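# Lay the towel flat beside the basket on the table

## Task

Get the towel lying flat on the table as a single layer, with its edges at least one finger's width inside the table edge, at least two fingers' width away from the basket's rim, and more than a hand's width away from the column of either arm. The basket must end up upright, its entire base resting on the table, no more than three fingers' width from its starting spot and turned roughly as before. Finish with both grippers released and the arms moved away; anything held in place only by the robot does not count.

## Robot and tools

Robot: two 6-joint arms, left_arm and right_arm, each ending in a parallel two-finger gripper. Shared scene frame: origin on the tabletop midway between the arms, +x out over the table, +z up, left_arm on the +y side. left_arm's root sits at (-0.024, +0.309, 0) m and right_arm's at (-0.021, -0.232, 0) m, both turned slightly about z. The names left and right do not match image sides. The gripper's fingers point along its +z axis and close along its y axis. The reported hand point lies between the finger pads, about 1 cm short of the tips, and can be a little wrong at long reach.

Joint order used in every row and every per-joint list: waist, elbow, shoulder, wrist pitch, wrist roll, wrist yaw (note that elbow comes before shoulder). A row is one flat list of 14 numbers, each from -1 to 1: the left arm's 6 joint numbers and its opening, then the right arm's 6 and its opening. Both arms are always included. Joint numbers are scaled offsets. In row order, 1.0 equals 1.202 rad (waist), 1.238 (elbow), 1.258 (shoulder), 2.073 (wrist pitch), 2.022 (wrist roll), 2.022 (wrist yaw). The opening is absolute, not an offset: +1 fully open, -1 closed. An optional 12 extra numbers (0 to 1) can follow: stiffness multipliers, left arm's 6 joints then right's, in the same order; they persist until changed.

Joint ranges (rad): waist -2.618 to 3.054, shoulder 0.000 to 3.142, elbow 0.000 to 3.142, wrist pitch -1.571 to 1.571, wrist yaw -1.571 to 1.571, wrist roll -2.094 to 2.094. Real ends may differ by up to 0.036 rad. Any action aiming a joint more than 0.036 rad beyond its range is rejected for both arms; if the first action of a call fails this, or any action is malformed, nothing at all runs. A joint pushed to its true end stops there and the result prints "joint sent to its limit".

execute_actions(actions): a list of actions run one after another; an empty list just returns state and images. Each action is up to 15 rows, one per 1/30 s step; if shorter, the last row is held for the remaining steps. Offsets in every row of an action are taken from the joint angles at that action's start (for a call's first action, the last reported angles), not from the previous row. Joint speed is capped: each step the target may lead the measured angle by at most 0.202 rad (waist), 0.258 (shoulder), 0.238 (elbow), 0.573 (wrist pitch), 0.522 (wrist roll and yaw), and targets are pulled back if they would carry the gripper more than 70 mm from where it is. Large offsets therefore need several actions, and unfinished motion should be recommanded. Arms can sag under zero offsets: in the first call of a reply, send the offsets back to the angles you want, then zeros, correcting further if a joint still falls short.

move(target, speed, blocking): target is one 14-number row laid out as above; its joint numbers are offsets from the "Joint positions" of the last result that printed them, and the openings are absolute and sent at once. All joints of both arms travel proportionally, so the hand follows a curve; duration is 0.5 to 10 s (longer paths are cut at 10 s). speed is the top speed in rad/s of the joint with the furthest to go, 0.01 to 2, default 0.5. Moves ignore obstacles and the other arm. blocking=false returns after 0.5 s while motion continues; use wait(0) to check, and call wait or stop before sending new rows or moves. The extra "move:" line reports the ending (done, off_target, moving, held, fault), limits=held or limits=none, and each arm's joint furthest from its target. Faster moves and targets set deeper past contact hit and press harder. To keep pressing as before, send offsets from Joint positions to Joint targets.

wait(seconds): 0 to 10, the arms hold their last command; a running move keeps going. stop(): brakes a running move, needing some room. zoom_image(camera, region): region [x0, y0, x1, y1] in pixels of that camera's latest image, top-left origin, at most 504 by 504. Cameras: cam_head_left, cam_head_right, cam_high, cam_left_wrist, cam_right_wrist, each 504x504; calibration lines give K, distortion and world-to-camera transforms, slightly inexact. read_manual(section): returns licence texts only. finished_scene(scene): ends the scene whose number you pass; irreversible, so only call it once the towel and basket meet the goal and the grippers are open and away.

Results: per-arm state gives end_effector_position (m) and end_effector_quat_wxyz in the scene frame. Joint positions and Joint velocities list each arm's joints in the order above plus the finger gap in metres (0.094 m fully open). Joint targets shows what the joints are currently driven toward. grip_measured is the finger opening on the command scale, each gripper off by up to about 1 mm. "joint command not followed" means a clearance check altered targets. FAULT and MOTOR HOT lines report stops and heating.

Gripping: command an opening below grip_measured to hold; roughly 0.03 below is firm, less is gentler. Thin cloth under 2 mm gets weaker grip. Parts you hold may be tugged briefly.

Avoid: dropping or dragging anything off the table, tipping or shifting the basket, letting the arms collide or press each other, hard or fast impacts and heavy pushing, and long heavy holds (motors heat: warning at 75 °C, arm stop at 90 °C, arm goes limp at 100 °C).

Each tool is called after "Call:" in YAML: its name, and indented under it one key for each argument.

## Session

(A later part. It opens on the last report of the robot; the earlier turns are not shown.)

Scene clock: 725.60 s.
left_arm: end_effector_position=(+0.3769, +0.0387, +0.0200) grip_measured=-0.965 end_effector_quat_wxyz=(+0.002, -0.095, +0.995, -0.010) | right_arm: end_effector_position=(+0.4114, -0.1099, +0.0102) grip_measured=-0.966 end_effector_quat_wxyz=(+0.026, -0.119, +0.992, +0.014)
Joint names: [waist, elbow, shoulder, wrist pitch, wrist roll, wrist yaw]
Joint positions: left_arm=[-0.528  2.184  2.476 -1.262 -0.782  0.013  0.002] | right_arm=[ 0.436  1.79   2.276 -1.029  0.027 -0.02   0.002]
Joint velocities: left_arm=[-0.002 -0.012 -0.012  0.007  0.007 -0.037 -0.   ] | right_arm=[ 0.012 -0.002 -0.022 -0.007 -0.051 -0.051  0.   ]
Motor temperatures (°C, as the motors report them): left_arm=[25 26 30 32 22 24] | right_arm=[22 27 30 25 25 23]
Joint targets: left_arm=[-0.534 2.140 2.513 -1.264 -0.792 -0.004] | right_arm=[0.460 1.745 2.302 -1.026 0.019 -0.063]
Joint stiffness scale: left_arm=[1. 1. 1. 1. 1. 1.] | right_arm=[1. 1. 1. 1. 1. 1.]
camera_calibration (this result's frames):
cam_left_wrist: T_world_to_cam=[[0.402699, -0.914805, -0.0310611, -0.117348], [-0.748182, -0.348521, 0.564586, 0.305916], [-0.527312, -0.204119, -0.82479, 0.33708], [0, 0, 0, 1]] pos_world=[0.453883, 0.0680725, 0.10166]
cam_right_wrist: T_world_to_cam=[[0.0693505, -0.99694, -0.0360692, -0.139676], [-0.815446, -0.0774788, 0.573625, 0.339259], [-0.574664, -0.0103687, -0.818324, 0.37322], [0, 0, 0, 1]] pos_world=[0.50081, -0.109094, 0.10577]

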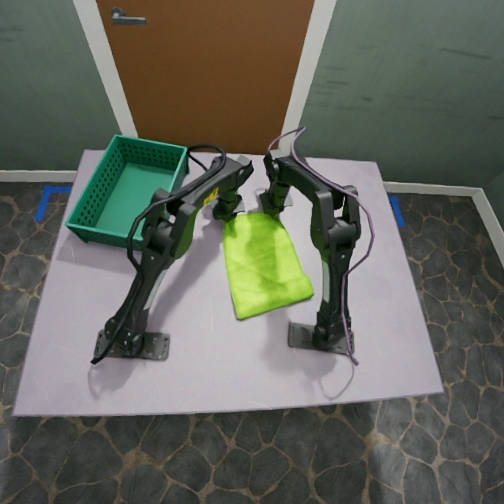

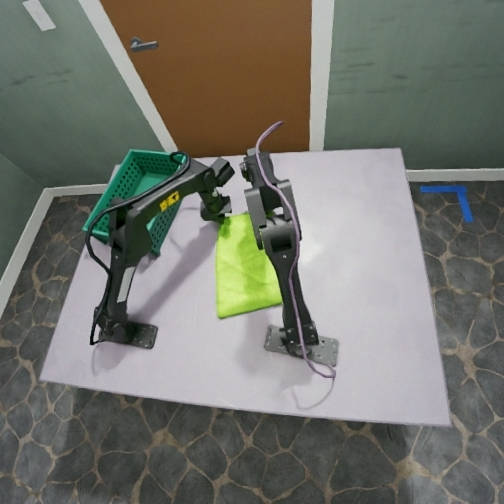

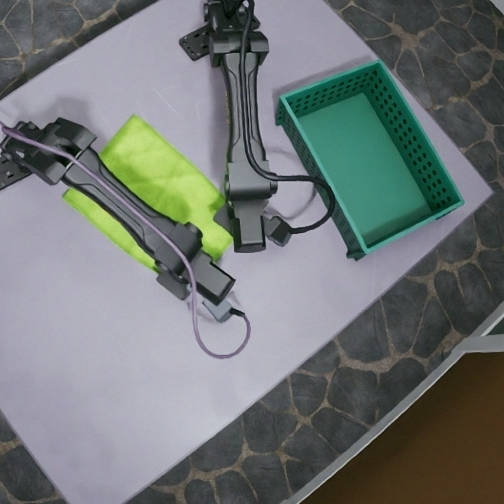

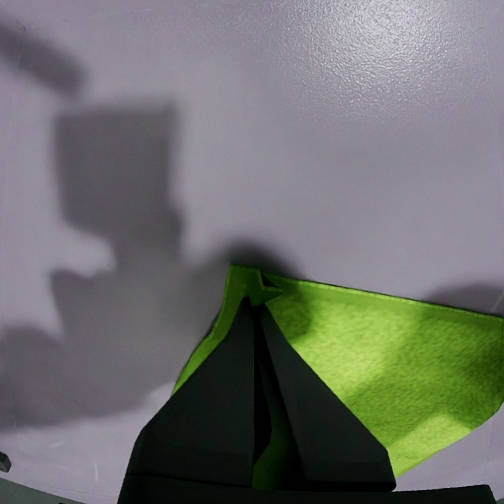

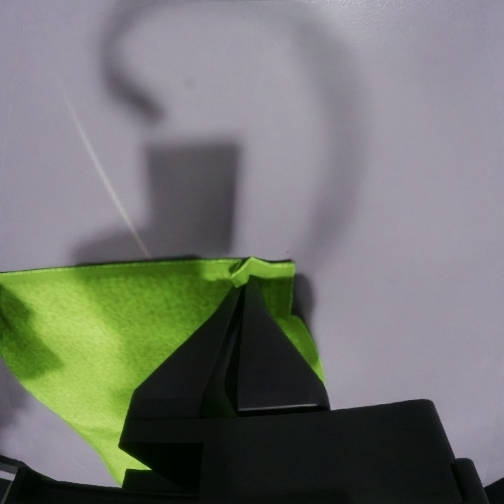

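Call:
move:
  target: [0.002,-0.4735,-0.5477,0.1906,0.144,-0.01,-1, 0.082,-0.308,-0.488,0.109,0.041,0.015,-1]
  speed: 0.35

Scene clock: 798.93 s.
left_arm: end_effector_position=(+0.3491, +0.0589, +0.1651) grip_measured=-0.965 end_effector_quat_wxyz=(+0.201, +0.043, +0.970, -0.126) | right_arm: end_effector_position=(+0.3693, -0.0879, +0.1523) grip_measured=-0.968 end_effector_quat_wxyz=(+0.229, -0.120, +0.965, +0.052)
Joint names: [waist, elbow, shoulder, wrist pitch, wrist roll, wrist yaw]
Joint positions: left_arm=[-0.528  1.611  1.81  -0.893 -0.503  0.006  0.002] | right_arm=[ 0.523  1.419  1.688 -0.828  0.103  0.001  0.002]
Joint velocities: left_arm=[-0.002 -0.007  0.007 -0.037 -0.037  0.037  0.   ] | right_arm=[ 0.007 -0.012 -0.007 -0.037 -0.022 -0.007 -0.   ]
Motor temperatures (°C, as the motors report them): left_arm=[25 26 30 30 22 24] | right_arm=[22 27 31 26 25 23]
Joint targets: left_arm=[-0.526 1.598 1.787 -0.867 -0.491 -0.007] | right_arm=[0.535 1.409 1.662 -0.803 0.110 0.011]
Joint stiffness scale: left_arm=[1. 1. 1. 1. 1. 1.] | right_arm=[1. 1. 1. 1. 1. 1.]
move: off_target (left_arm, right_arm); limits=none; left_arm: farthest joint: the wrist pitch, 0.026 radians from its target (0.395 radians at the start); right_arm: farthest joint: the shoulder, 0.026 radians from its target (0.614 radians at the start)
camera_calibration (this result's frames):
cam_left_wrist: T_world_to_cam=[[0.0911452, -0.960088, 0.26443, -0.0205663], [-0.973646, -0.0301705, 0.226059, 0.326085], [-0.209059, -0.278066, -0.937536, 0.358007], [0, 0, 0, 1]] pos_world=[0.39421, 0.0896422, 0.267369]
cam_right_wrist: T_world_to_cam=[[0.10838, -0.986053, -0.126308, -0.109475], [-0.970708, -0.132377, 0.200505, 0.33447], [-0.214429, 0.100877, -0.971516, 0.365541], [0, 0, 0, 1]] pos_world=[0.41492, -0.100547, 0.274239]

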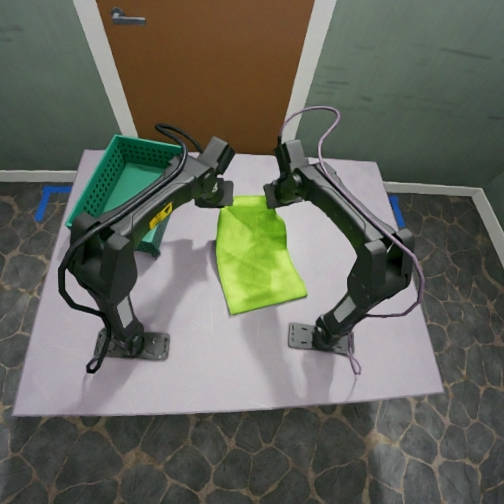

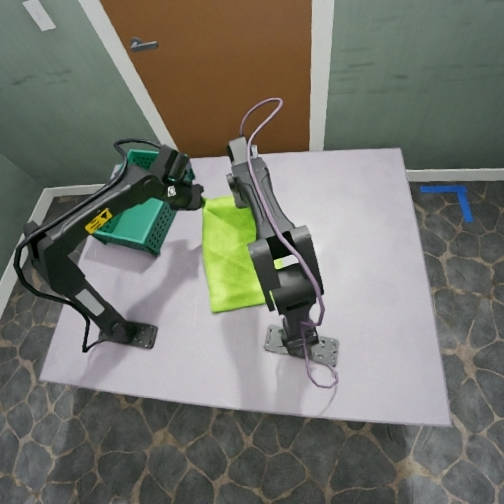

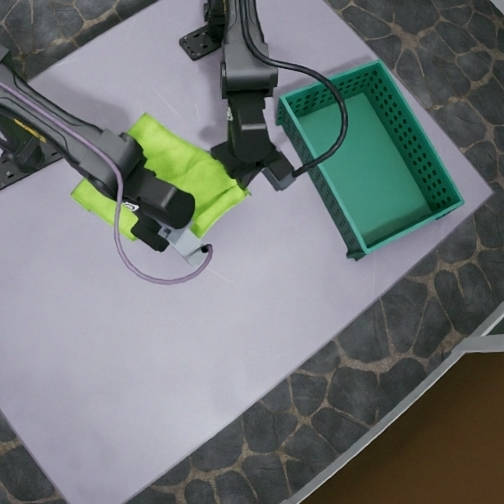

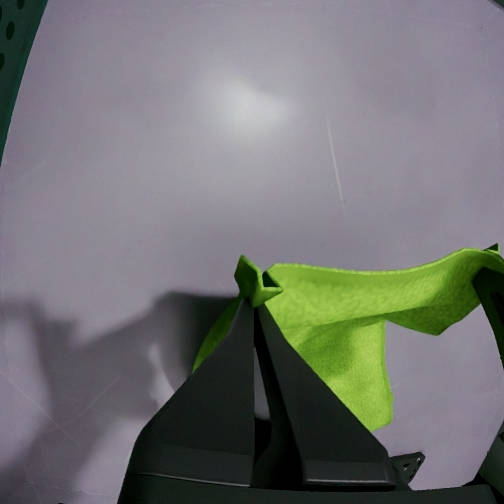

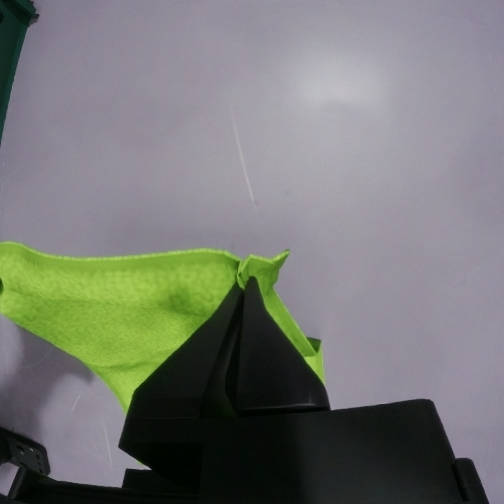

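Call:
move:
  target: [-0.059,-0.188,-0.4766,0.077,0.155,-0.006,-1, 0.1556,-0.1034,-0.477,0.030,0.028,0.0,-1]
  speed: 0.4

Scene clock: 806.83 s.
left_arm: end_effector_position=(+0.2694, +0.0864, +0.3273) grip_measured=-0.965 end_effector_quat_wxyz=(+0.426, +0.198, +0.861, -0.196) | right_arm: end_effector_position=(+0.2686, -0.0629, +0.3217) grip_measured=-0.968 end_effector_quat_wxyz=(+0.442, -0.163, +0.868, +0.155)
Joint names: [waist, elbow, shoulder, wrist pitch, wrist roll, wrist yaw]
Joint positions: left_arm=[-0.588  1.392  1.226 -0.762 -0.202  0.005  0.002] | right_arm=[ 0.697  1.301  1.104 -0.792  0.153  0.001  0.002]
Joint velocities: left_arm=[-0.002 -0.017 -0.022  0.051  0.051  0.037 -0.   ] | right_arm=[-0.007 -0.022 -0.012  0.022  0.037  0.022 -0.001]
Motor temperatures (°C, as the motors report them): left_arm=[25 26 30 31 22 24] | right_arm=[22 27 30 27 25 23]
Joint targets: left_arm=[-0.599 1.379 1.211 -0.733 -0.190 -0.006] | right_arm=[0.710 1.291 1.088 -0.766 0.159 0.001]
Joint stiffness scale: left_arm=[1. 1. 1. 1. 1. 1.] | right_arm=[1. 1. 1. 1. 1. 1.]
move: off_target (left_arm, right_arm); limits=none; left_arm: farthest joint: the wrist pitch, 0.028 radians from its target (0.159 radians at the start); right_arm: farthest joint: the wrist pitch, 0.026 radians from its target (0.062 radians at the start)
camera_calibration (this result's frames):
cam_left_wrist: T_world_to_cam=[[-0.335365, -0.88772, 0.315411, 0.0621821], [-0.923407, 0.243401, -0.296775, 0.346595], [0.186682, -0.390781, -0.901355, 0.392405], [0, 0, 0, 1]] pos_world=[0.267647, 0.124183, 0.436944]
cam_right_wrist: T_world_to_cam=[[0.324707, -0.907912, -0.26507, -0.0609731], [-0.9279, -0.251501, -0.275226, 0.340124], [0.183215, 0.335326, -0.924115, 0.39874], [0, 0, 0, 1]] pos_world=[0.262344, -0.103525, 0.44593]

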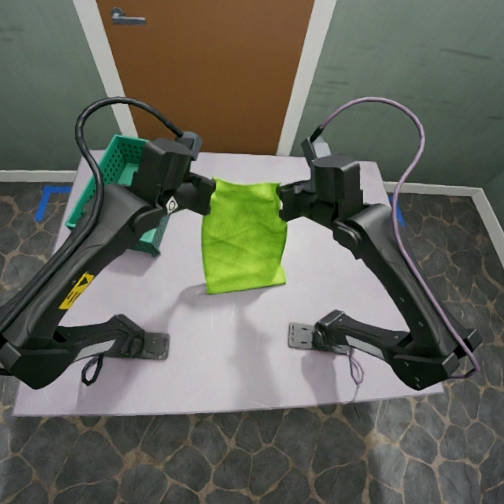

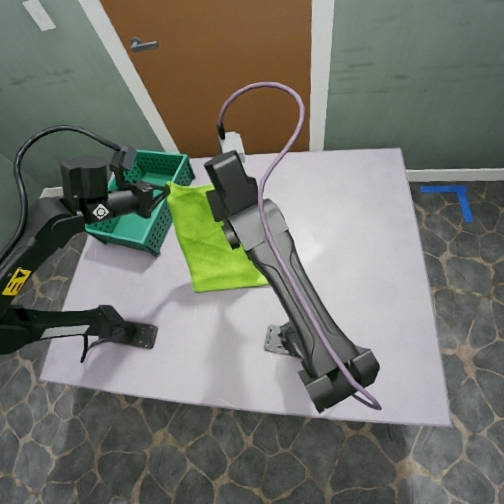

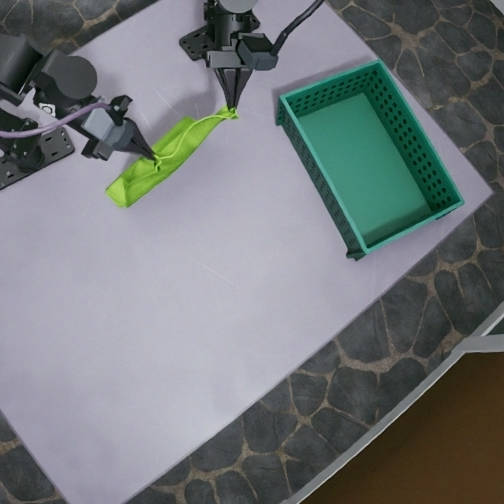

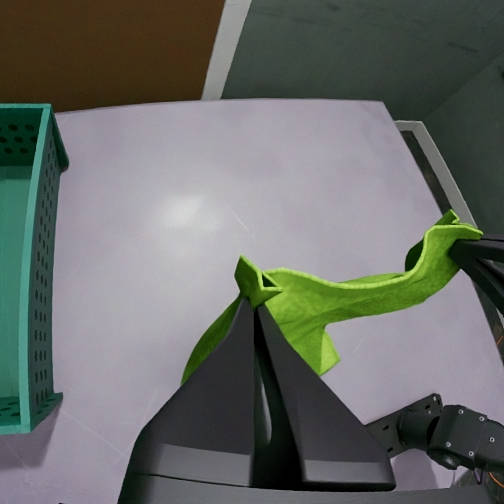

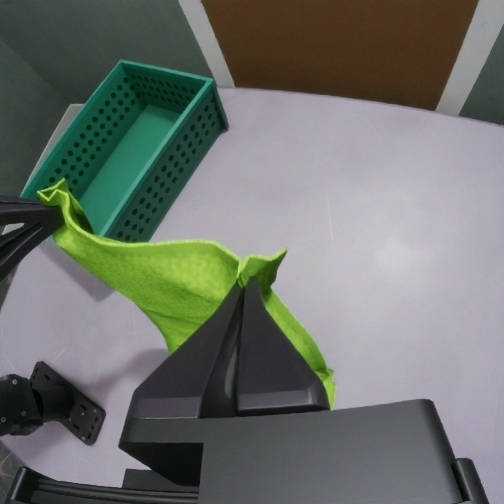

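Call:
zoom_image:
  camera: "cam_high"
  region: [90, 90, 250, 230]

Call:
zoom_image:
  camera: "cam_head_left"
  region: [180, 220, 310, 320]

Region (90, 90, 250, 230) of cam_high's 504x504 image, scaled by 3.150, with more detail than that image has; it fills the top 441 rows of this view, and the rest is white.

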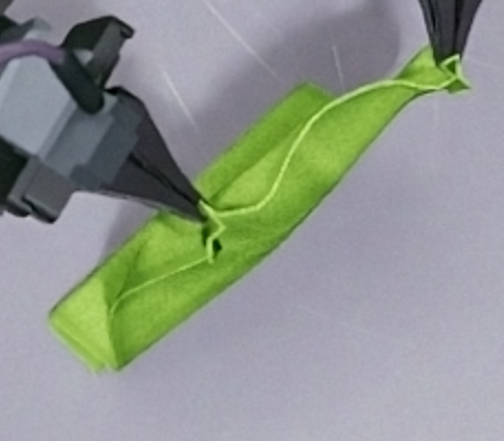

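Region (180, 220, 310, 320) of cam_head_left's 504x504 image, scaled by 3.877, with more detail than that image has; it fills the top 388 rows of this view, and the rest is white.

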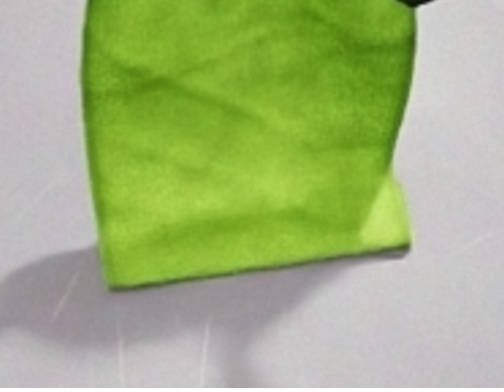

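Call:
move:
  target: [-0.172,0.169,-0.1836,-0.050,0.105,-0.005,-1, 0.189,0.2347,-0.1574,-0.074,-0.081,0.0,-1]
  speed: 0.25

Scene clock: 822.53 s.
left_arm: end_effector_position=(+0.1697, +0.0917, +0.4528) grip_measured=-0.965 end_effector_quat_wxyz=(+0.544, +0.330, +0.731, -0.247) | right_arm: end_effector_position=(+0.1677, -0.0585, +0.4505) grip_measured=-0.968 end_effector_quat_wxyz=(+0.554, -0.290, +0.751, +0.214)
Joint names: [waist, elbow, shoulder, wrist pitch, wrist roll, wrist yaw]
Joint positions: left_arm=[-0.782  1.574  1.006 -0.858 -0.001  0.005  0.002] | right_arm=[ 0.911  1.565  0.918 -0.947 -0.     0.001  0.002]
Joint velocities: left_arm=[-0.007 -0.002 -0.007 -0.007  0.007  0.007 -0.   ] | right_arm=[-0.007 -0.002 -0.007 -0.022 -0.051 -0.037  0.   ]
Motor temperatures (°C, as the motors report them): left_arm=[25 27 29 34 22 24] | right_arm=[22 27 29 30 25 23]
Joint targets: left_arm=[-0.794 1.601 0.995 -0.866 0.010 -0.004] | right_arm=[0.924 1.591 0.906 -0.946 -0.011 0.001]
Joint stiffness scale: left_arm=[1. 1. 1. 1. 1. 1.] | right_arm=[1. 1. 1. 1. 1. 1.]
move: off_target (left_arm, right_arm); limits=none; left_arm: farthest joint: the elbow, 0.028 radians from its target (0.209 radians at the start); right_arm: farthest joint: the elbow, 0.026 radians from its target (0.291 radians at the start)
camera_calibration (this result's frames):
cam_left_wrist: T_world_to_cam=[[-0.655697, -0.728025, 0.200103, 0.0857691], [-0.6672, 0.434648, -0.604918, 0.369081], [0.353421, -0.530152, -0.770735, 0.451533], [0, 0, 0, 1]] pos_world=[0.142908, 0.141403, 0.554113]
cam_right_wrist: T_world_to_cam=[[0.630153, -0.759371, -0.162056, -0.0790896], [-0.691678, -0.45414, -0.56155, 0.36057], [0.352829, 0.465953, -0.811418, 0.463227], [0, 0, 0, 1]] pos_world=[0.135797, -0.112151, 0.565532]

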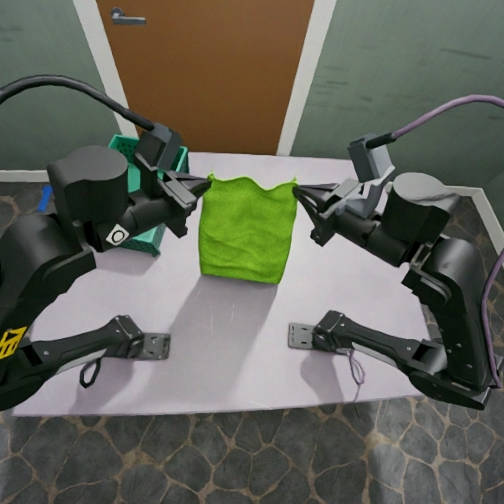

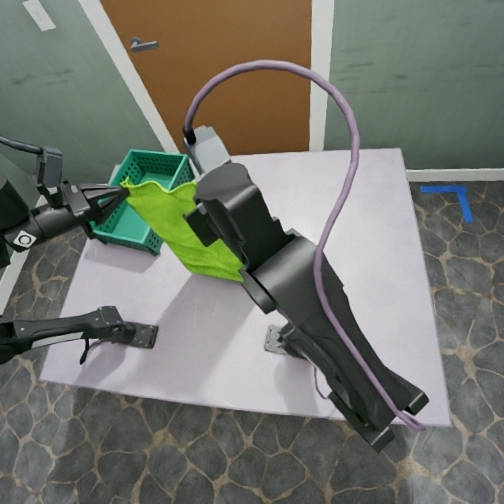

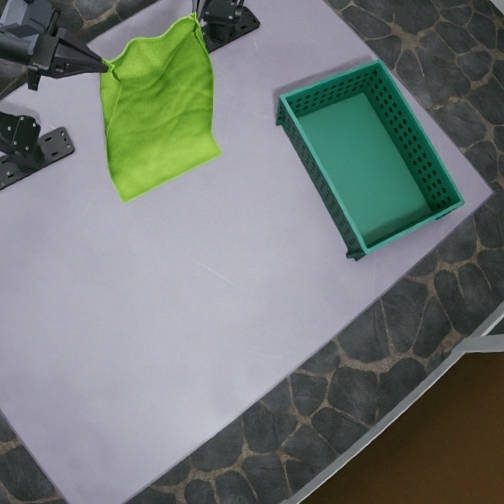

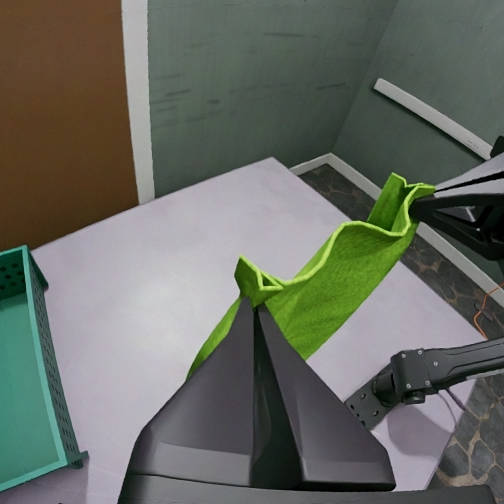

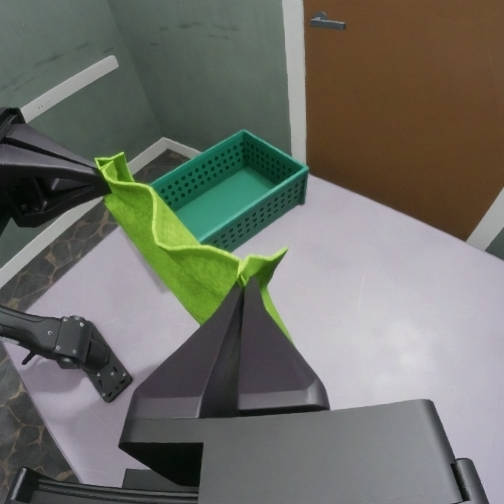

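Call:
move:
  target: [-0.238,0.2167,-0.0338,-0.0428,0.0,-0.004,-1, 0.257,0.2507,-0.023,-0.0489,0.0,0.0,-1]
  speed: 0.25

Scene clock: 836.07 s.
left_arm: end_effector_position=(+0.0811, +0.0943, +0.5339) grip_measured=-0.965 end_effector_quat_wxyz=(+0.567, +0.395, +0.629, -0.357) | right_arm: end_effector_position=(+0.0793, -0.0613, +0.5339) grip_measured=-0.968 end_effector_quat_wxyz=(+0.582, -0.367, +0.646, +0.330)
Joint names: [waist, elbow, shoulder, wrist pitch, wrist roll, wrist yaw]
Joint positions: left_arm=[-1.056  1.814  0.977 -0.94  -0.001  0.004  0.002] | right_arm=[ 1.206  1.849  0.902 -1.051 -0.001  0.002  0.002]
Joint velocities: left_arm=[ 0.022 -0.002 -0.002 -0.007  0.022 -0.037  0.001] | right_arm=[ 0.002  0.012 -0.027  0.022 -0.007  0.007 -0.001]
Motor temperatures (°C, as the motors report them): left_arm=[25 27 28 35 22 24] | right_arm=[22 27 28 31 25 23]
Joint targets: left_arm=[-1.068 1.842 0.964 -0.946 -0.001 -0.004] | right_arm=[1.220 1.876 0.889 -1.049 -0.000 0.002]
Joint stiffness scale: left_arm=[1. 1. 1. 1. 1. 1.] | right_arm=[1. 1. 1. 1. 1. 1.]
move: off_target (left_arm, right_arm); limits=none; left_arm: farthest joint: the elbow, 0.029 radians from its target (0.269 radians at the start); right_arm: farthest joint: the elbow, 0.026 radians from its target (0.310 radians at the start)
camera_calibration (this result's frames):
cam_left_wrist: T_world_to_cam=[[-0.844802, -0.489341, 0.21646, -0.00249593], [-0.470043, 0.485387, -0.737197, 0.407689], [0.255674, -0.724531, -0.640067, 0.503254], [0, 0, 0, 1]] pos_world=[0.0608541, 0.165515, 0.623204]
cam_right_wrist: T_world_to_cam=[[0.840326, -0.515575, -0.167437, -0.0108228], [-0.465591, -0.528266, -0.710042, 0.401813], [0.277629, 0.674624, -0.683963, 0.514067], [0, 0, 0, 1]] pos_world=[0.0534553, -0.140118, 0.635095]

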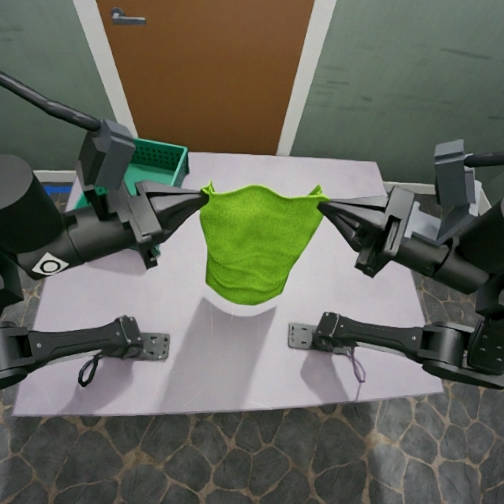

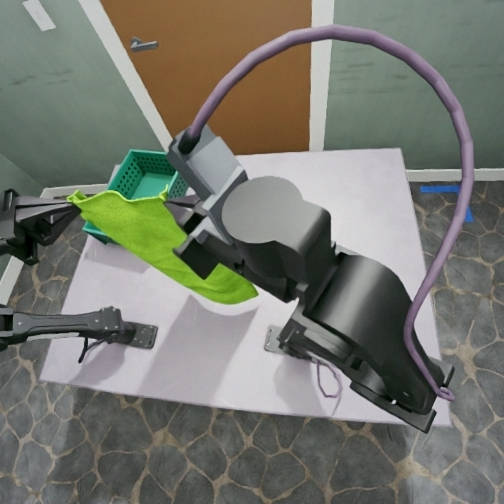

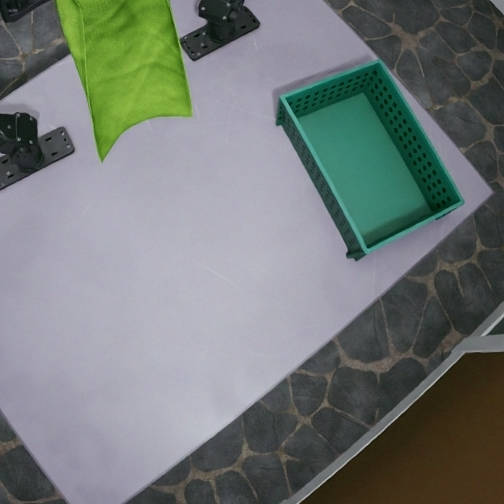

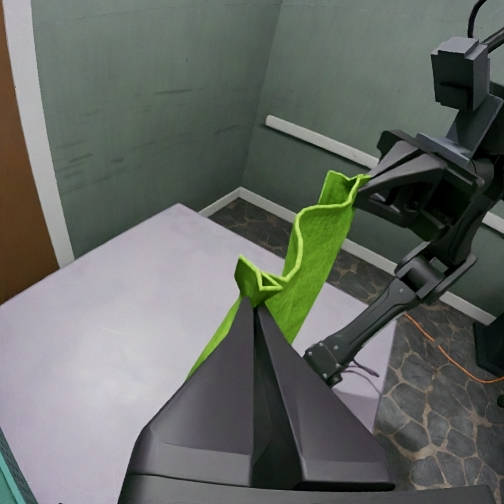

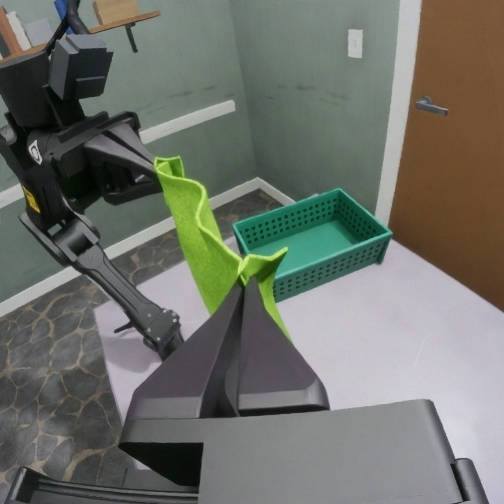

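Call:
move:
  target: [-0.01,0.023,-0.01,-0.068,0.0,-0.004,-1, 0.011,0.022,-0.01,-0.066,0.0,0.0,-1]
  speed: 0.2

Scene clock: 859.17 s.
left_arm: end_effector_position=(+0.0788, +0.0992, +0.5022) grip_measured=-0.965 end_effector_quat_wxyz=(+0.525, +0.417, +0.664, -0.331) | right_arm: end_effector_position=(+0.0764, -0.0660, +0.5017) grip_measured=-0.968 end_effector_quat_wxyz=(+0.539, -0.388, +0.683, +0.305)
Joint names: [waist, elbow, shoulder, wrist pitch, wrist roll, wrist yaw]
Joint positions: left_arm=[-1.056  1.814  0.977 -1.069 -0.001  0.004  0.002] | right_arm=[ 1.206  1.849  0.902 -1.183 -0.001  0.001  0.002]
Joint velocities: left_arm=[-0.002 -0.007  0.007  0.037 -0.037  0.007 -0.003] | right_arm=[ 0.017 -0.012  0.007 -0.066 -0.022  0.007 -0.   ]
Motor temperatures (°C, as the motors report them): left_arm=[25 27 28 36 22 24] | right_arm=[22 27 28 32 25 23]
Joint targets: left_arm=[-1.068 1.842 0.964 -1.081 -0.001 -0.004] | right_arm=[1.219 1.876 0.889 -1.188 -0.001 0.002]
Joint stiffness scale: left_arm=[1. 1. 1. 1. 1. 1.] | right_arm=[1. 1. 1. 1. 1. 1.]
move: off_target (left_arm, right_arm); limits=none; left_arm: farthest joint: the elbow, 0.029 radians from its target (0.029 radians at the start); right_arm: farthest joint: the elbow, 0.027 radians from its target (0.027 radians at the start)
camera_calibration (this result's frames):
cam_left_wrist: T_world_to_cam=[[-0.832857, -0.513915, 0.205524, 0.0117307], [-0.50926, 0.566068, -0.648245, 0.331291], [0.216802, -0.64456, -0.73317, 0.528985], [0, 0, 0, 1]] pos_world=[0.0637981, 0.159459, 0.600183]
cam_right_wrist: T_world_to_cam=[[0.829339, -0.534044, -0.164296, -0.0181818], [-0.509986, -0.603368, -0.613075, 0.324876], [0.228278, 0.592236, -0.772752, 0.538894], [0, 0, 0, 1]] pos_world=[0.0577435, -0.132842, 0.612618]

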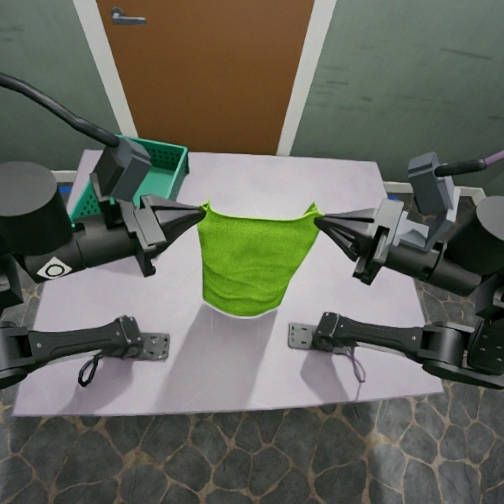

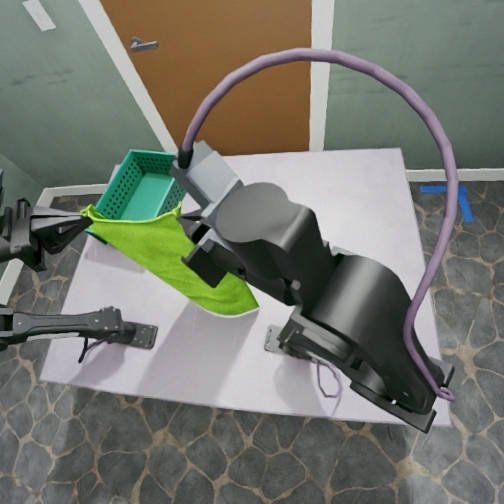

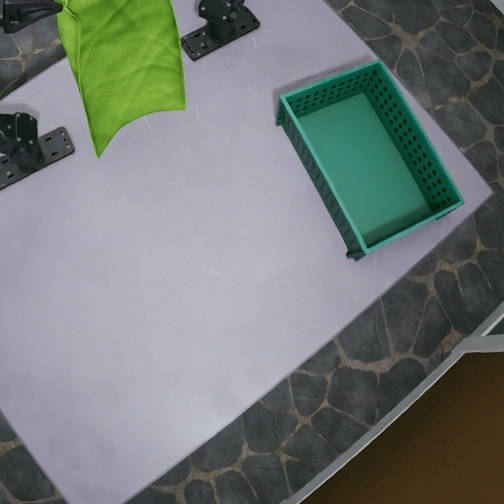

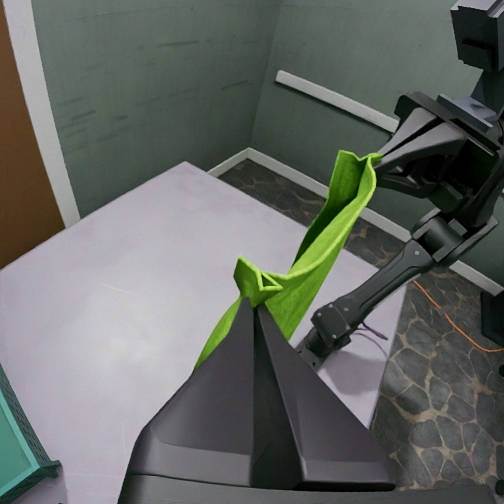

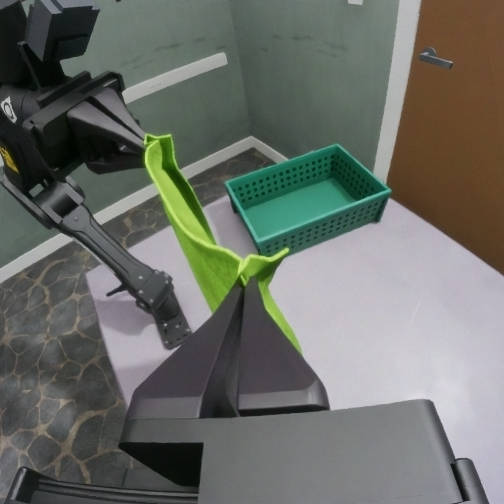

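Call:
move:
  target: [0.268,-0.291,0.012,0.129,0.0,-0.004,-1, -0.288,-0.329,-0.015,0.1455,0.0,0.0,-1]
  speed: 0.3

Scene clock: 868.17 s.
left_arm: end_effector_position=(+0.1825, +0.0939, +0.4174) grip_measured=-0.966 end_effector_quat_wxyz=(+0.524, +0.324, +0.755, -0.226) | right_arm: end_effector_position=(+0.1817, -0.0591, +0.4140) grip_measured=-0.968 end_effector_quat_wxyz=(+0.531, -0.284, +0.775, +0.194)
Joint names: [waist, elbow, shoulder, wrist pitch, wrist roll, wrist yaw]
Joint positions: left_arm=[-0.745  1.462  0.988 -0.831 -0.001  0.004  0.002] | right_arm=[ 0.873  1.447  0.902 -0.915 -0.001  0.     0.002]
Joint velocities: left_arm=[-0.002  0.007 -0.002 -0.007 -0.037 -0.037 -0.   ] | right_arm=[ 0.002 -0.012 -0.012 -0.037  0.007  0.022 -0.   ]
Motor temperatures (°C, as the motors report them): left_arm=[25 27 28 37 22 24] | right_arm=[22 27 28 33 25 23]
Joint targets: left_arm=[-0.733 1.453 0.992 -0.802 -0.001 -0.004] | right_arm=[0.860 1.442 0.883 -0.881 -0.001 0.001]
Joint stiffness scale: left_arm=[1. 1. 1. 1. 1. 1.] | right_arm=[1. 1. 1. 1. 1. 1.]
move: off_target (left_arm, right_arm); limits=none; left_arm: farthest joint: the wrist pitch, 0.030 radians from its target (0.268 radians at the start); right_arm: farthest joint: the wrist pitch, 0.034 radians from its target (0.302 radians at the start)
camera_calibration (this result's frames):
cam_left_wrist: T_world_to_cam=[[-0.619142, -0.761516, 0.19172, 0.102861], [-0.70951, 0.437846, -0.552165, 0.340547], [0.336538, -0.477896, -0.811392, 0.43606], [0, 0, 0, 1]] pos_world=[0.158556, 0.137614, 0.522133]
cam_right_wrist: T_world_to_cam=[[0.593333, -0.7892, -0.15849, -0.0908182], [-0.736507, -0.452799, -0.502524, 0.333253], [0.324828, 0.414893, -0.849912, 0.446963], [0, 0, 0, 1]] pos_world=[0.154142, -0.106219, 0.532954]

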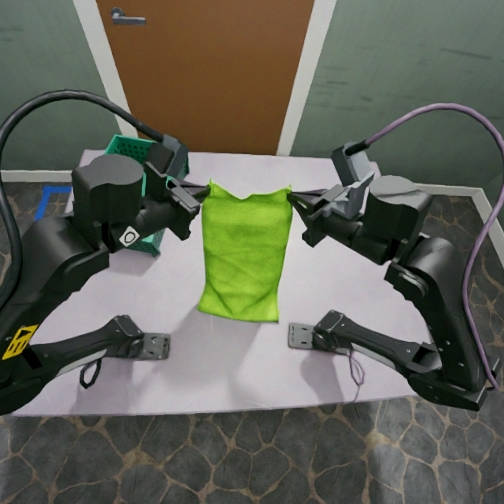

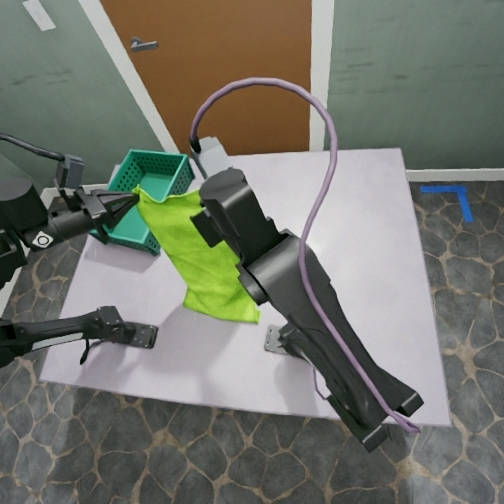

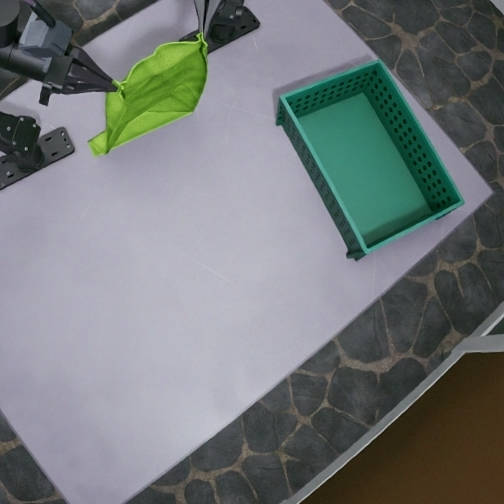

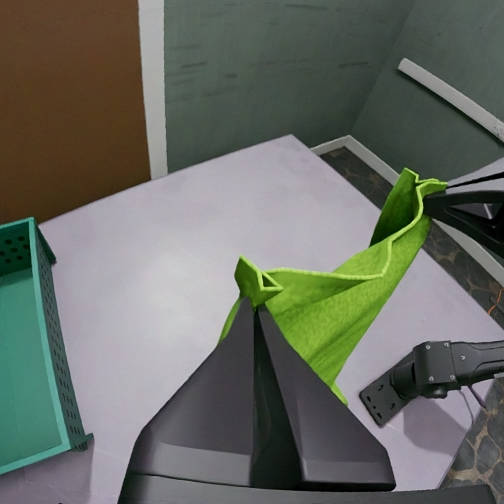

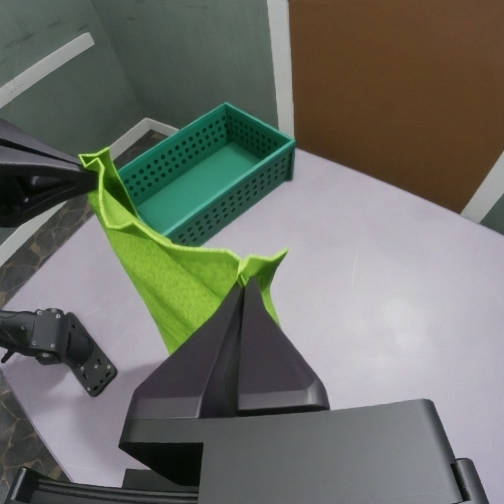

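Call:
move:
  target: [0.2374,0.006,0.3605,0.1152,-0.079,-0.004,-1, -0.2394,-0.0788,0.348,0.1566,0.064,0.0,-1]
  speed: 0.3

Scene clock: 905.20 s.
left_arm: end_effector_position=(+0.3519, +0.0878, +0.3013) grip_measured=-0.966 end_effector_quat_wxyz=(+0.435, +0.169, +0.871, -0.157) | right_arm: end_effector_position=(+0.3503, -0.0622, +0.2928) grip_measured=-0.968 end_effector_quat_wxyz=(+0.442, -0.134, +0.878, +0.124)
Joint names: [waist, elbow, shoulder, wrist pitch, wrist roll, wrist yaw]
Joint positions: left_arm=[-0.471  1.462  1.45  -0.622 -0.151  0.004  0.002] | right_arm=[ 0.598  1.349  1.346 -0.621  0.122  0.     0.001]
Joint velocities: left_arm=[ 0.017  0.012  0.017  0.022 -0.007  0.007  0.   ] | right_arm=[ 0.012 -0.007 -0.017  0.007  0.007  0.066  0.   ]
Motor temperatures (°C, as the motors report them): left_arm=[25 27 27 40 22 24] | right_arm=[22 27 27 37 25 23]
Joint targets: left_arm=[-0.460 1.470 1.442 -0.593 -0.161 -0.004] | right_arm=[0.586 1.349 1.340 -0.591 0.129 0.000]
Joint stiffness scale: left_arm=[1. 1. 1. 1. 1. 1.] | right_arm=[1. 1. 1. 1. 1. 1.]
move: off_target (left_arm, right_arm); limits=none; left_arm: farthest joint: the wrist pitch, 0.030 radians from its target (0.239 radians at the start); right_arm: farthest joint: the wrist pitch, 0.031 radians from its target (0.324 radians at the start)
camera_calibration (this result's frames):
cam_left_wrist: T_world_to_cam=[[-0.257883, -0.92696, 0.272474, 0.0883898], [-0.938436, 0.17322, -0.298886, 0.426857], [0.229857, -0.332777, -0.914563, 0.33777], [0, 0, 0, 1]] pos_world=[0.345733, 0.120395, 0.412409]
cam_right_wrist: T_world_to_cam=[[0.24766, -0.939235, -0.237702, -0.0775305], [-0.947887, -0.184139, -0.260007, 0.414915], [0.200437, 0.289707, -0.935892, 0.351386], [0, 0, 0, 1]] pos_world=[0.342063, -0.0982164, 0.418311]

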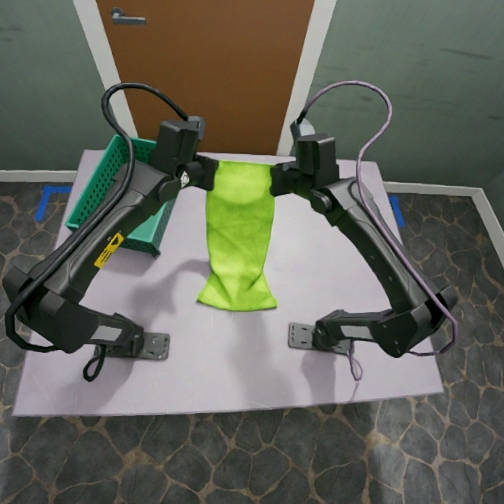

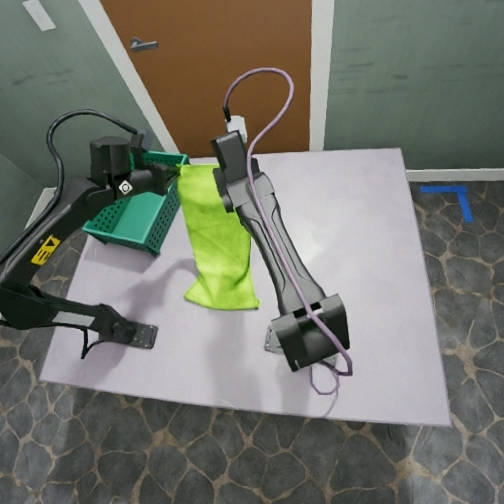

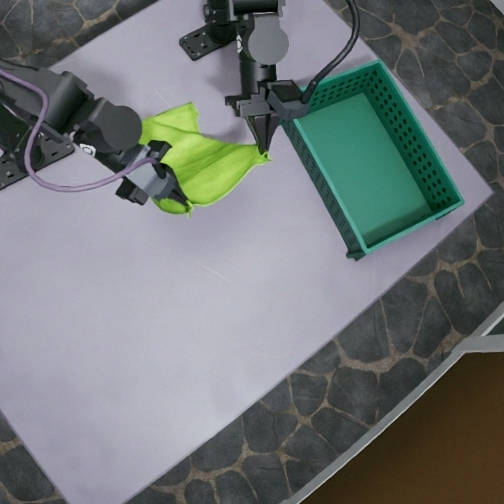

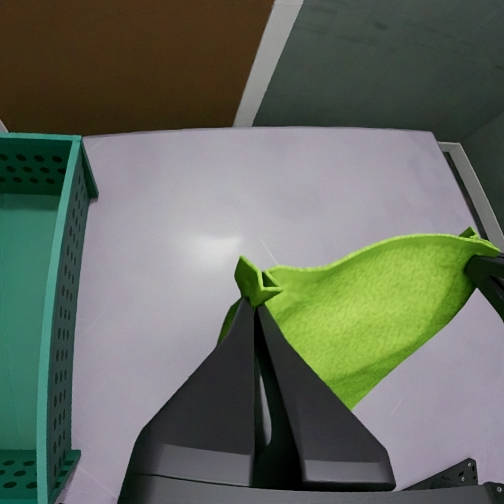

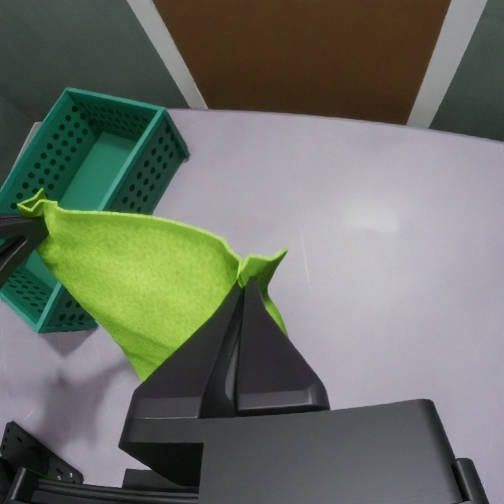

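Call:
zoom_image:
  camera: "cam_head_left"
  region: [170, 160, 320, 330]

Call:
zoom_image:
  camera: "cam_high"
  region: [110, 80, 290, 240]

Region (170, 160, 320, 330) of cam_head_left's 504x504 image, scaled by 2.965, with more detail than that image has; it fills the left 445 columns of this view, and the rest is white.

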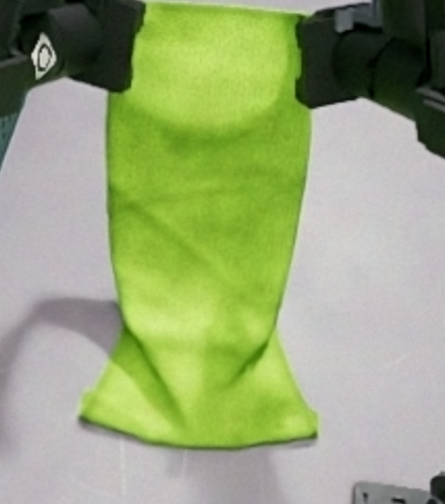

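Region (110, 80, 290, 240) of cam_high's 504x504 image, scaled by 2.800, with more detail than that image has.

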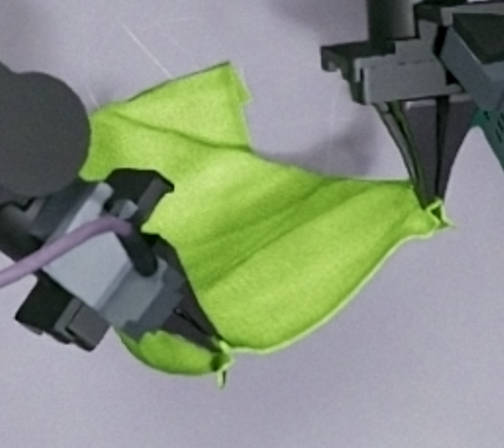

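Call:
zoom_image:
  camera: "cam_head_left"
  region: [185, 265, 290, 325]

Call:
zoom_image:
  camera: "cam_head_right"
  region: [170, 250, 275, 325]

Region (185, 265, 290, 325) of cam_head_left's 504x504 image, scaled by 4.800, with more detail than that image has; it fills the top 288 rows of this view, and the rest is white.

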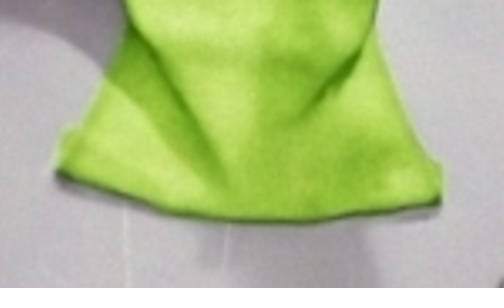

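Region (170, 250, 275, 325) of cam_head_right's 504x504 image, scaled by 4.800, with more detail than that image has; it fills the top 360 rows of this view, and the rest is white.

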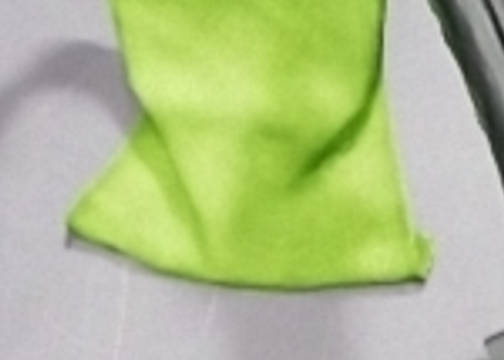

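Call:
move:
  target: [0.1368,0.624,0.4024,0.302,0.08,-0.004,-1, -0.1133,0.5534,0.395,0.3433,-0.065,0.0,-1]
  speed: 0.3

Scene clock: 980.80 s.
left_arm: end_effector_position=(+0.5211, +0.0925, +0.5321) grip_measured=-0.966 end_effector_quat_wxyz=(+0.764, +0.120, +0.617, -0.148) | right_arm: end_effector_position=(+0.5207, -0.0623, +0.5209) grip_measured=-0.968 end_effector_quat_wxyz=(+0.768, -0.094, +0.623, +0.117)
Joint names: [waist, elbow, shoulder, wrist pitch, wrist roll, wrist yaw]
Joint positions: left_arm=[-0.317  2.199  1.958 -0.029  0.     0.003  0.002] | right_arm=[0.473 1.998 1.845 0.056 0.    0.    0.001]
Joint velocities: left_arm=[-0.002 -0.007  0.017  0.022 -0.022 -0.007  0.001] | right_arm=[-0.012  0.002  0.032 -0.037 -0.066 -0.037  0.   ]
Motor temperatures (°C, as the motors report them): left_arm=[25 28 28 42 22 24] | right_arm=[22 27 28 39 25 23]
Joint targets: left_arm=[-0.306 2.235 1.956 0.003 0.010 -0.004] | right_arm=[0.461 2.035 1.843 0.090 -0.009 0.000]
Joint stiffness scale: left_arm=[1. 1. 1. 1. 1. 1.] | right_arm=[1. 1. 1. 1. 1. 1.]
move: off_target (left_arm, right_arm); limits=none; left_arm: farthest joint: the elbow, 0.036 radians from its target (0.772 radians at the start); right_arm: farthest joint: the elbow, 0.036 radians from its target (0.685 radians at the start)
camera_calibration (this result's frames):
cam_left_wrist: T_world_to_cam=[[-0.360034, -0.904878, 0.227093, 0.148802], [-0.432527, -0.0537781, -0.900016, 0.731005], [0.826617, -0.42226, -0.372022, -0.0798139], [0, 0, 0, 1]] pos_world=[0.435728, 0.140257, 0.594431]
cam_right_wrist: T_world_to_cam=[[0.331049, -0.929201, -0.164292, -0.146618], [-0.459265, -0.00656775, -0.888275, 0.719563], [0.824307, 0.369516, -0.428924, -0.0531927], [0, 0, 0, 1]] pos_world=[0.422855, -0.111856, 0.592267]

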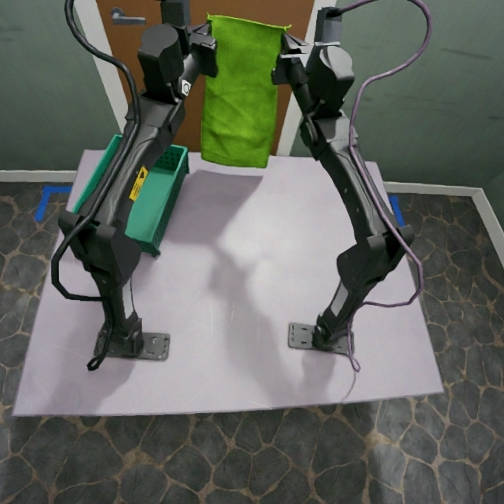

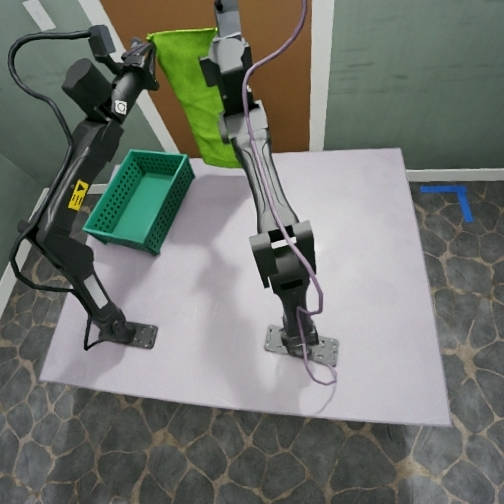

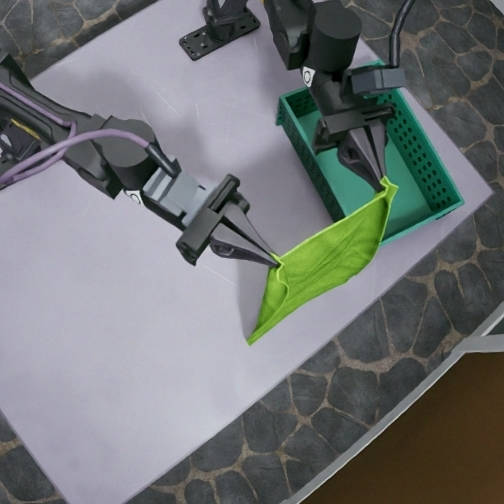

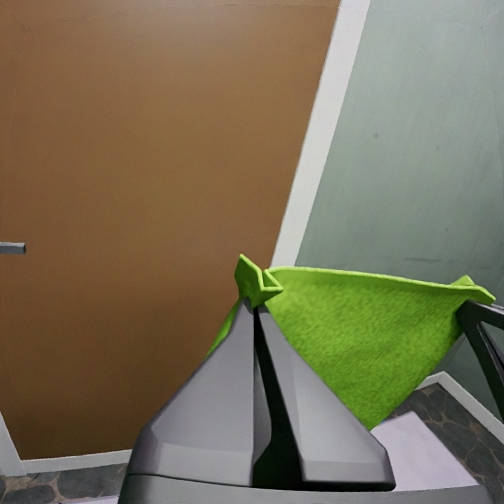

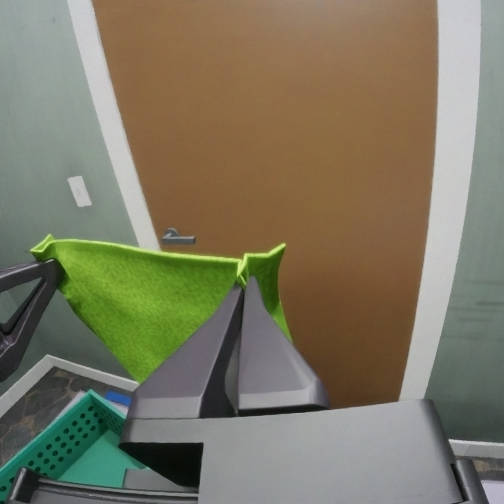

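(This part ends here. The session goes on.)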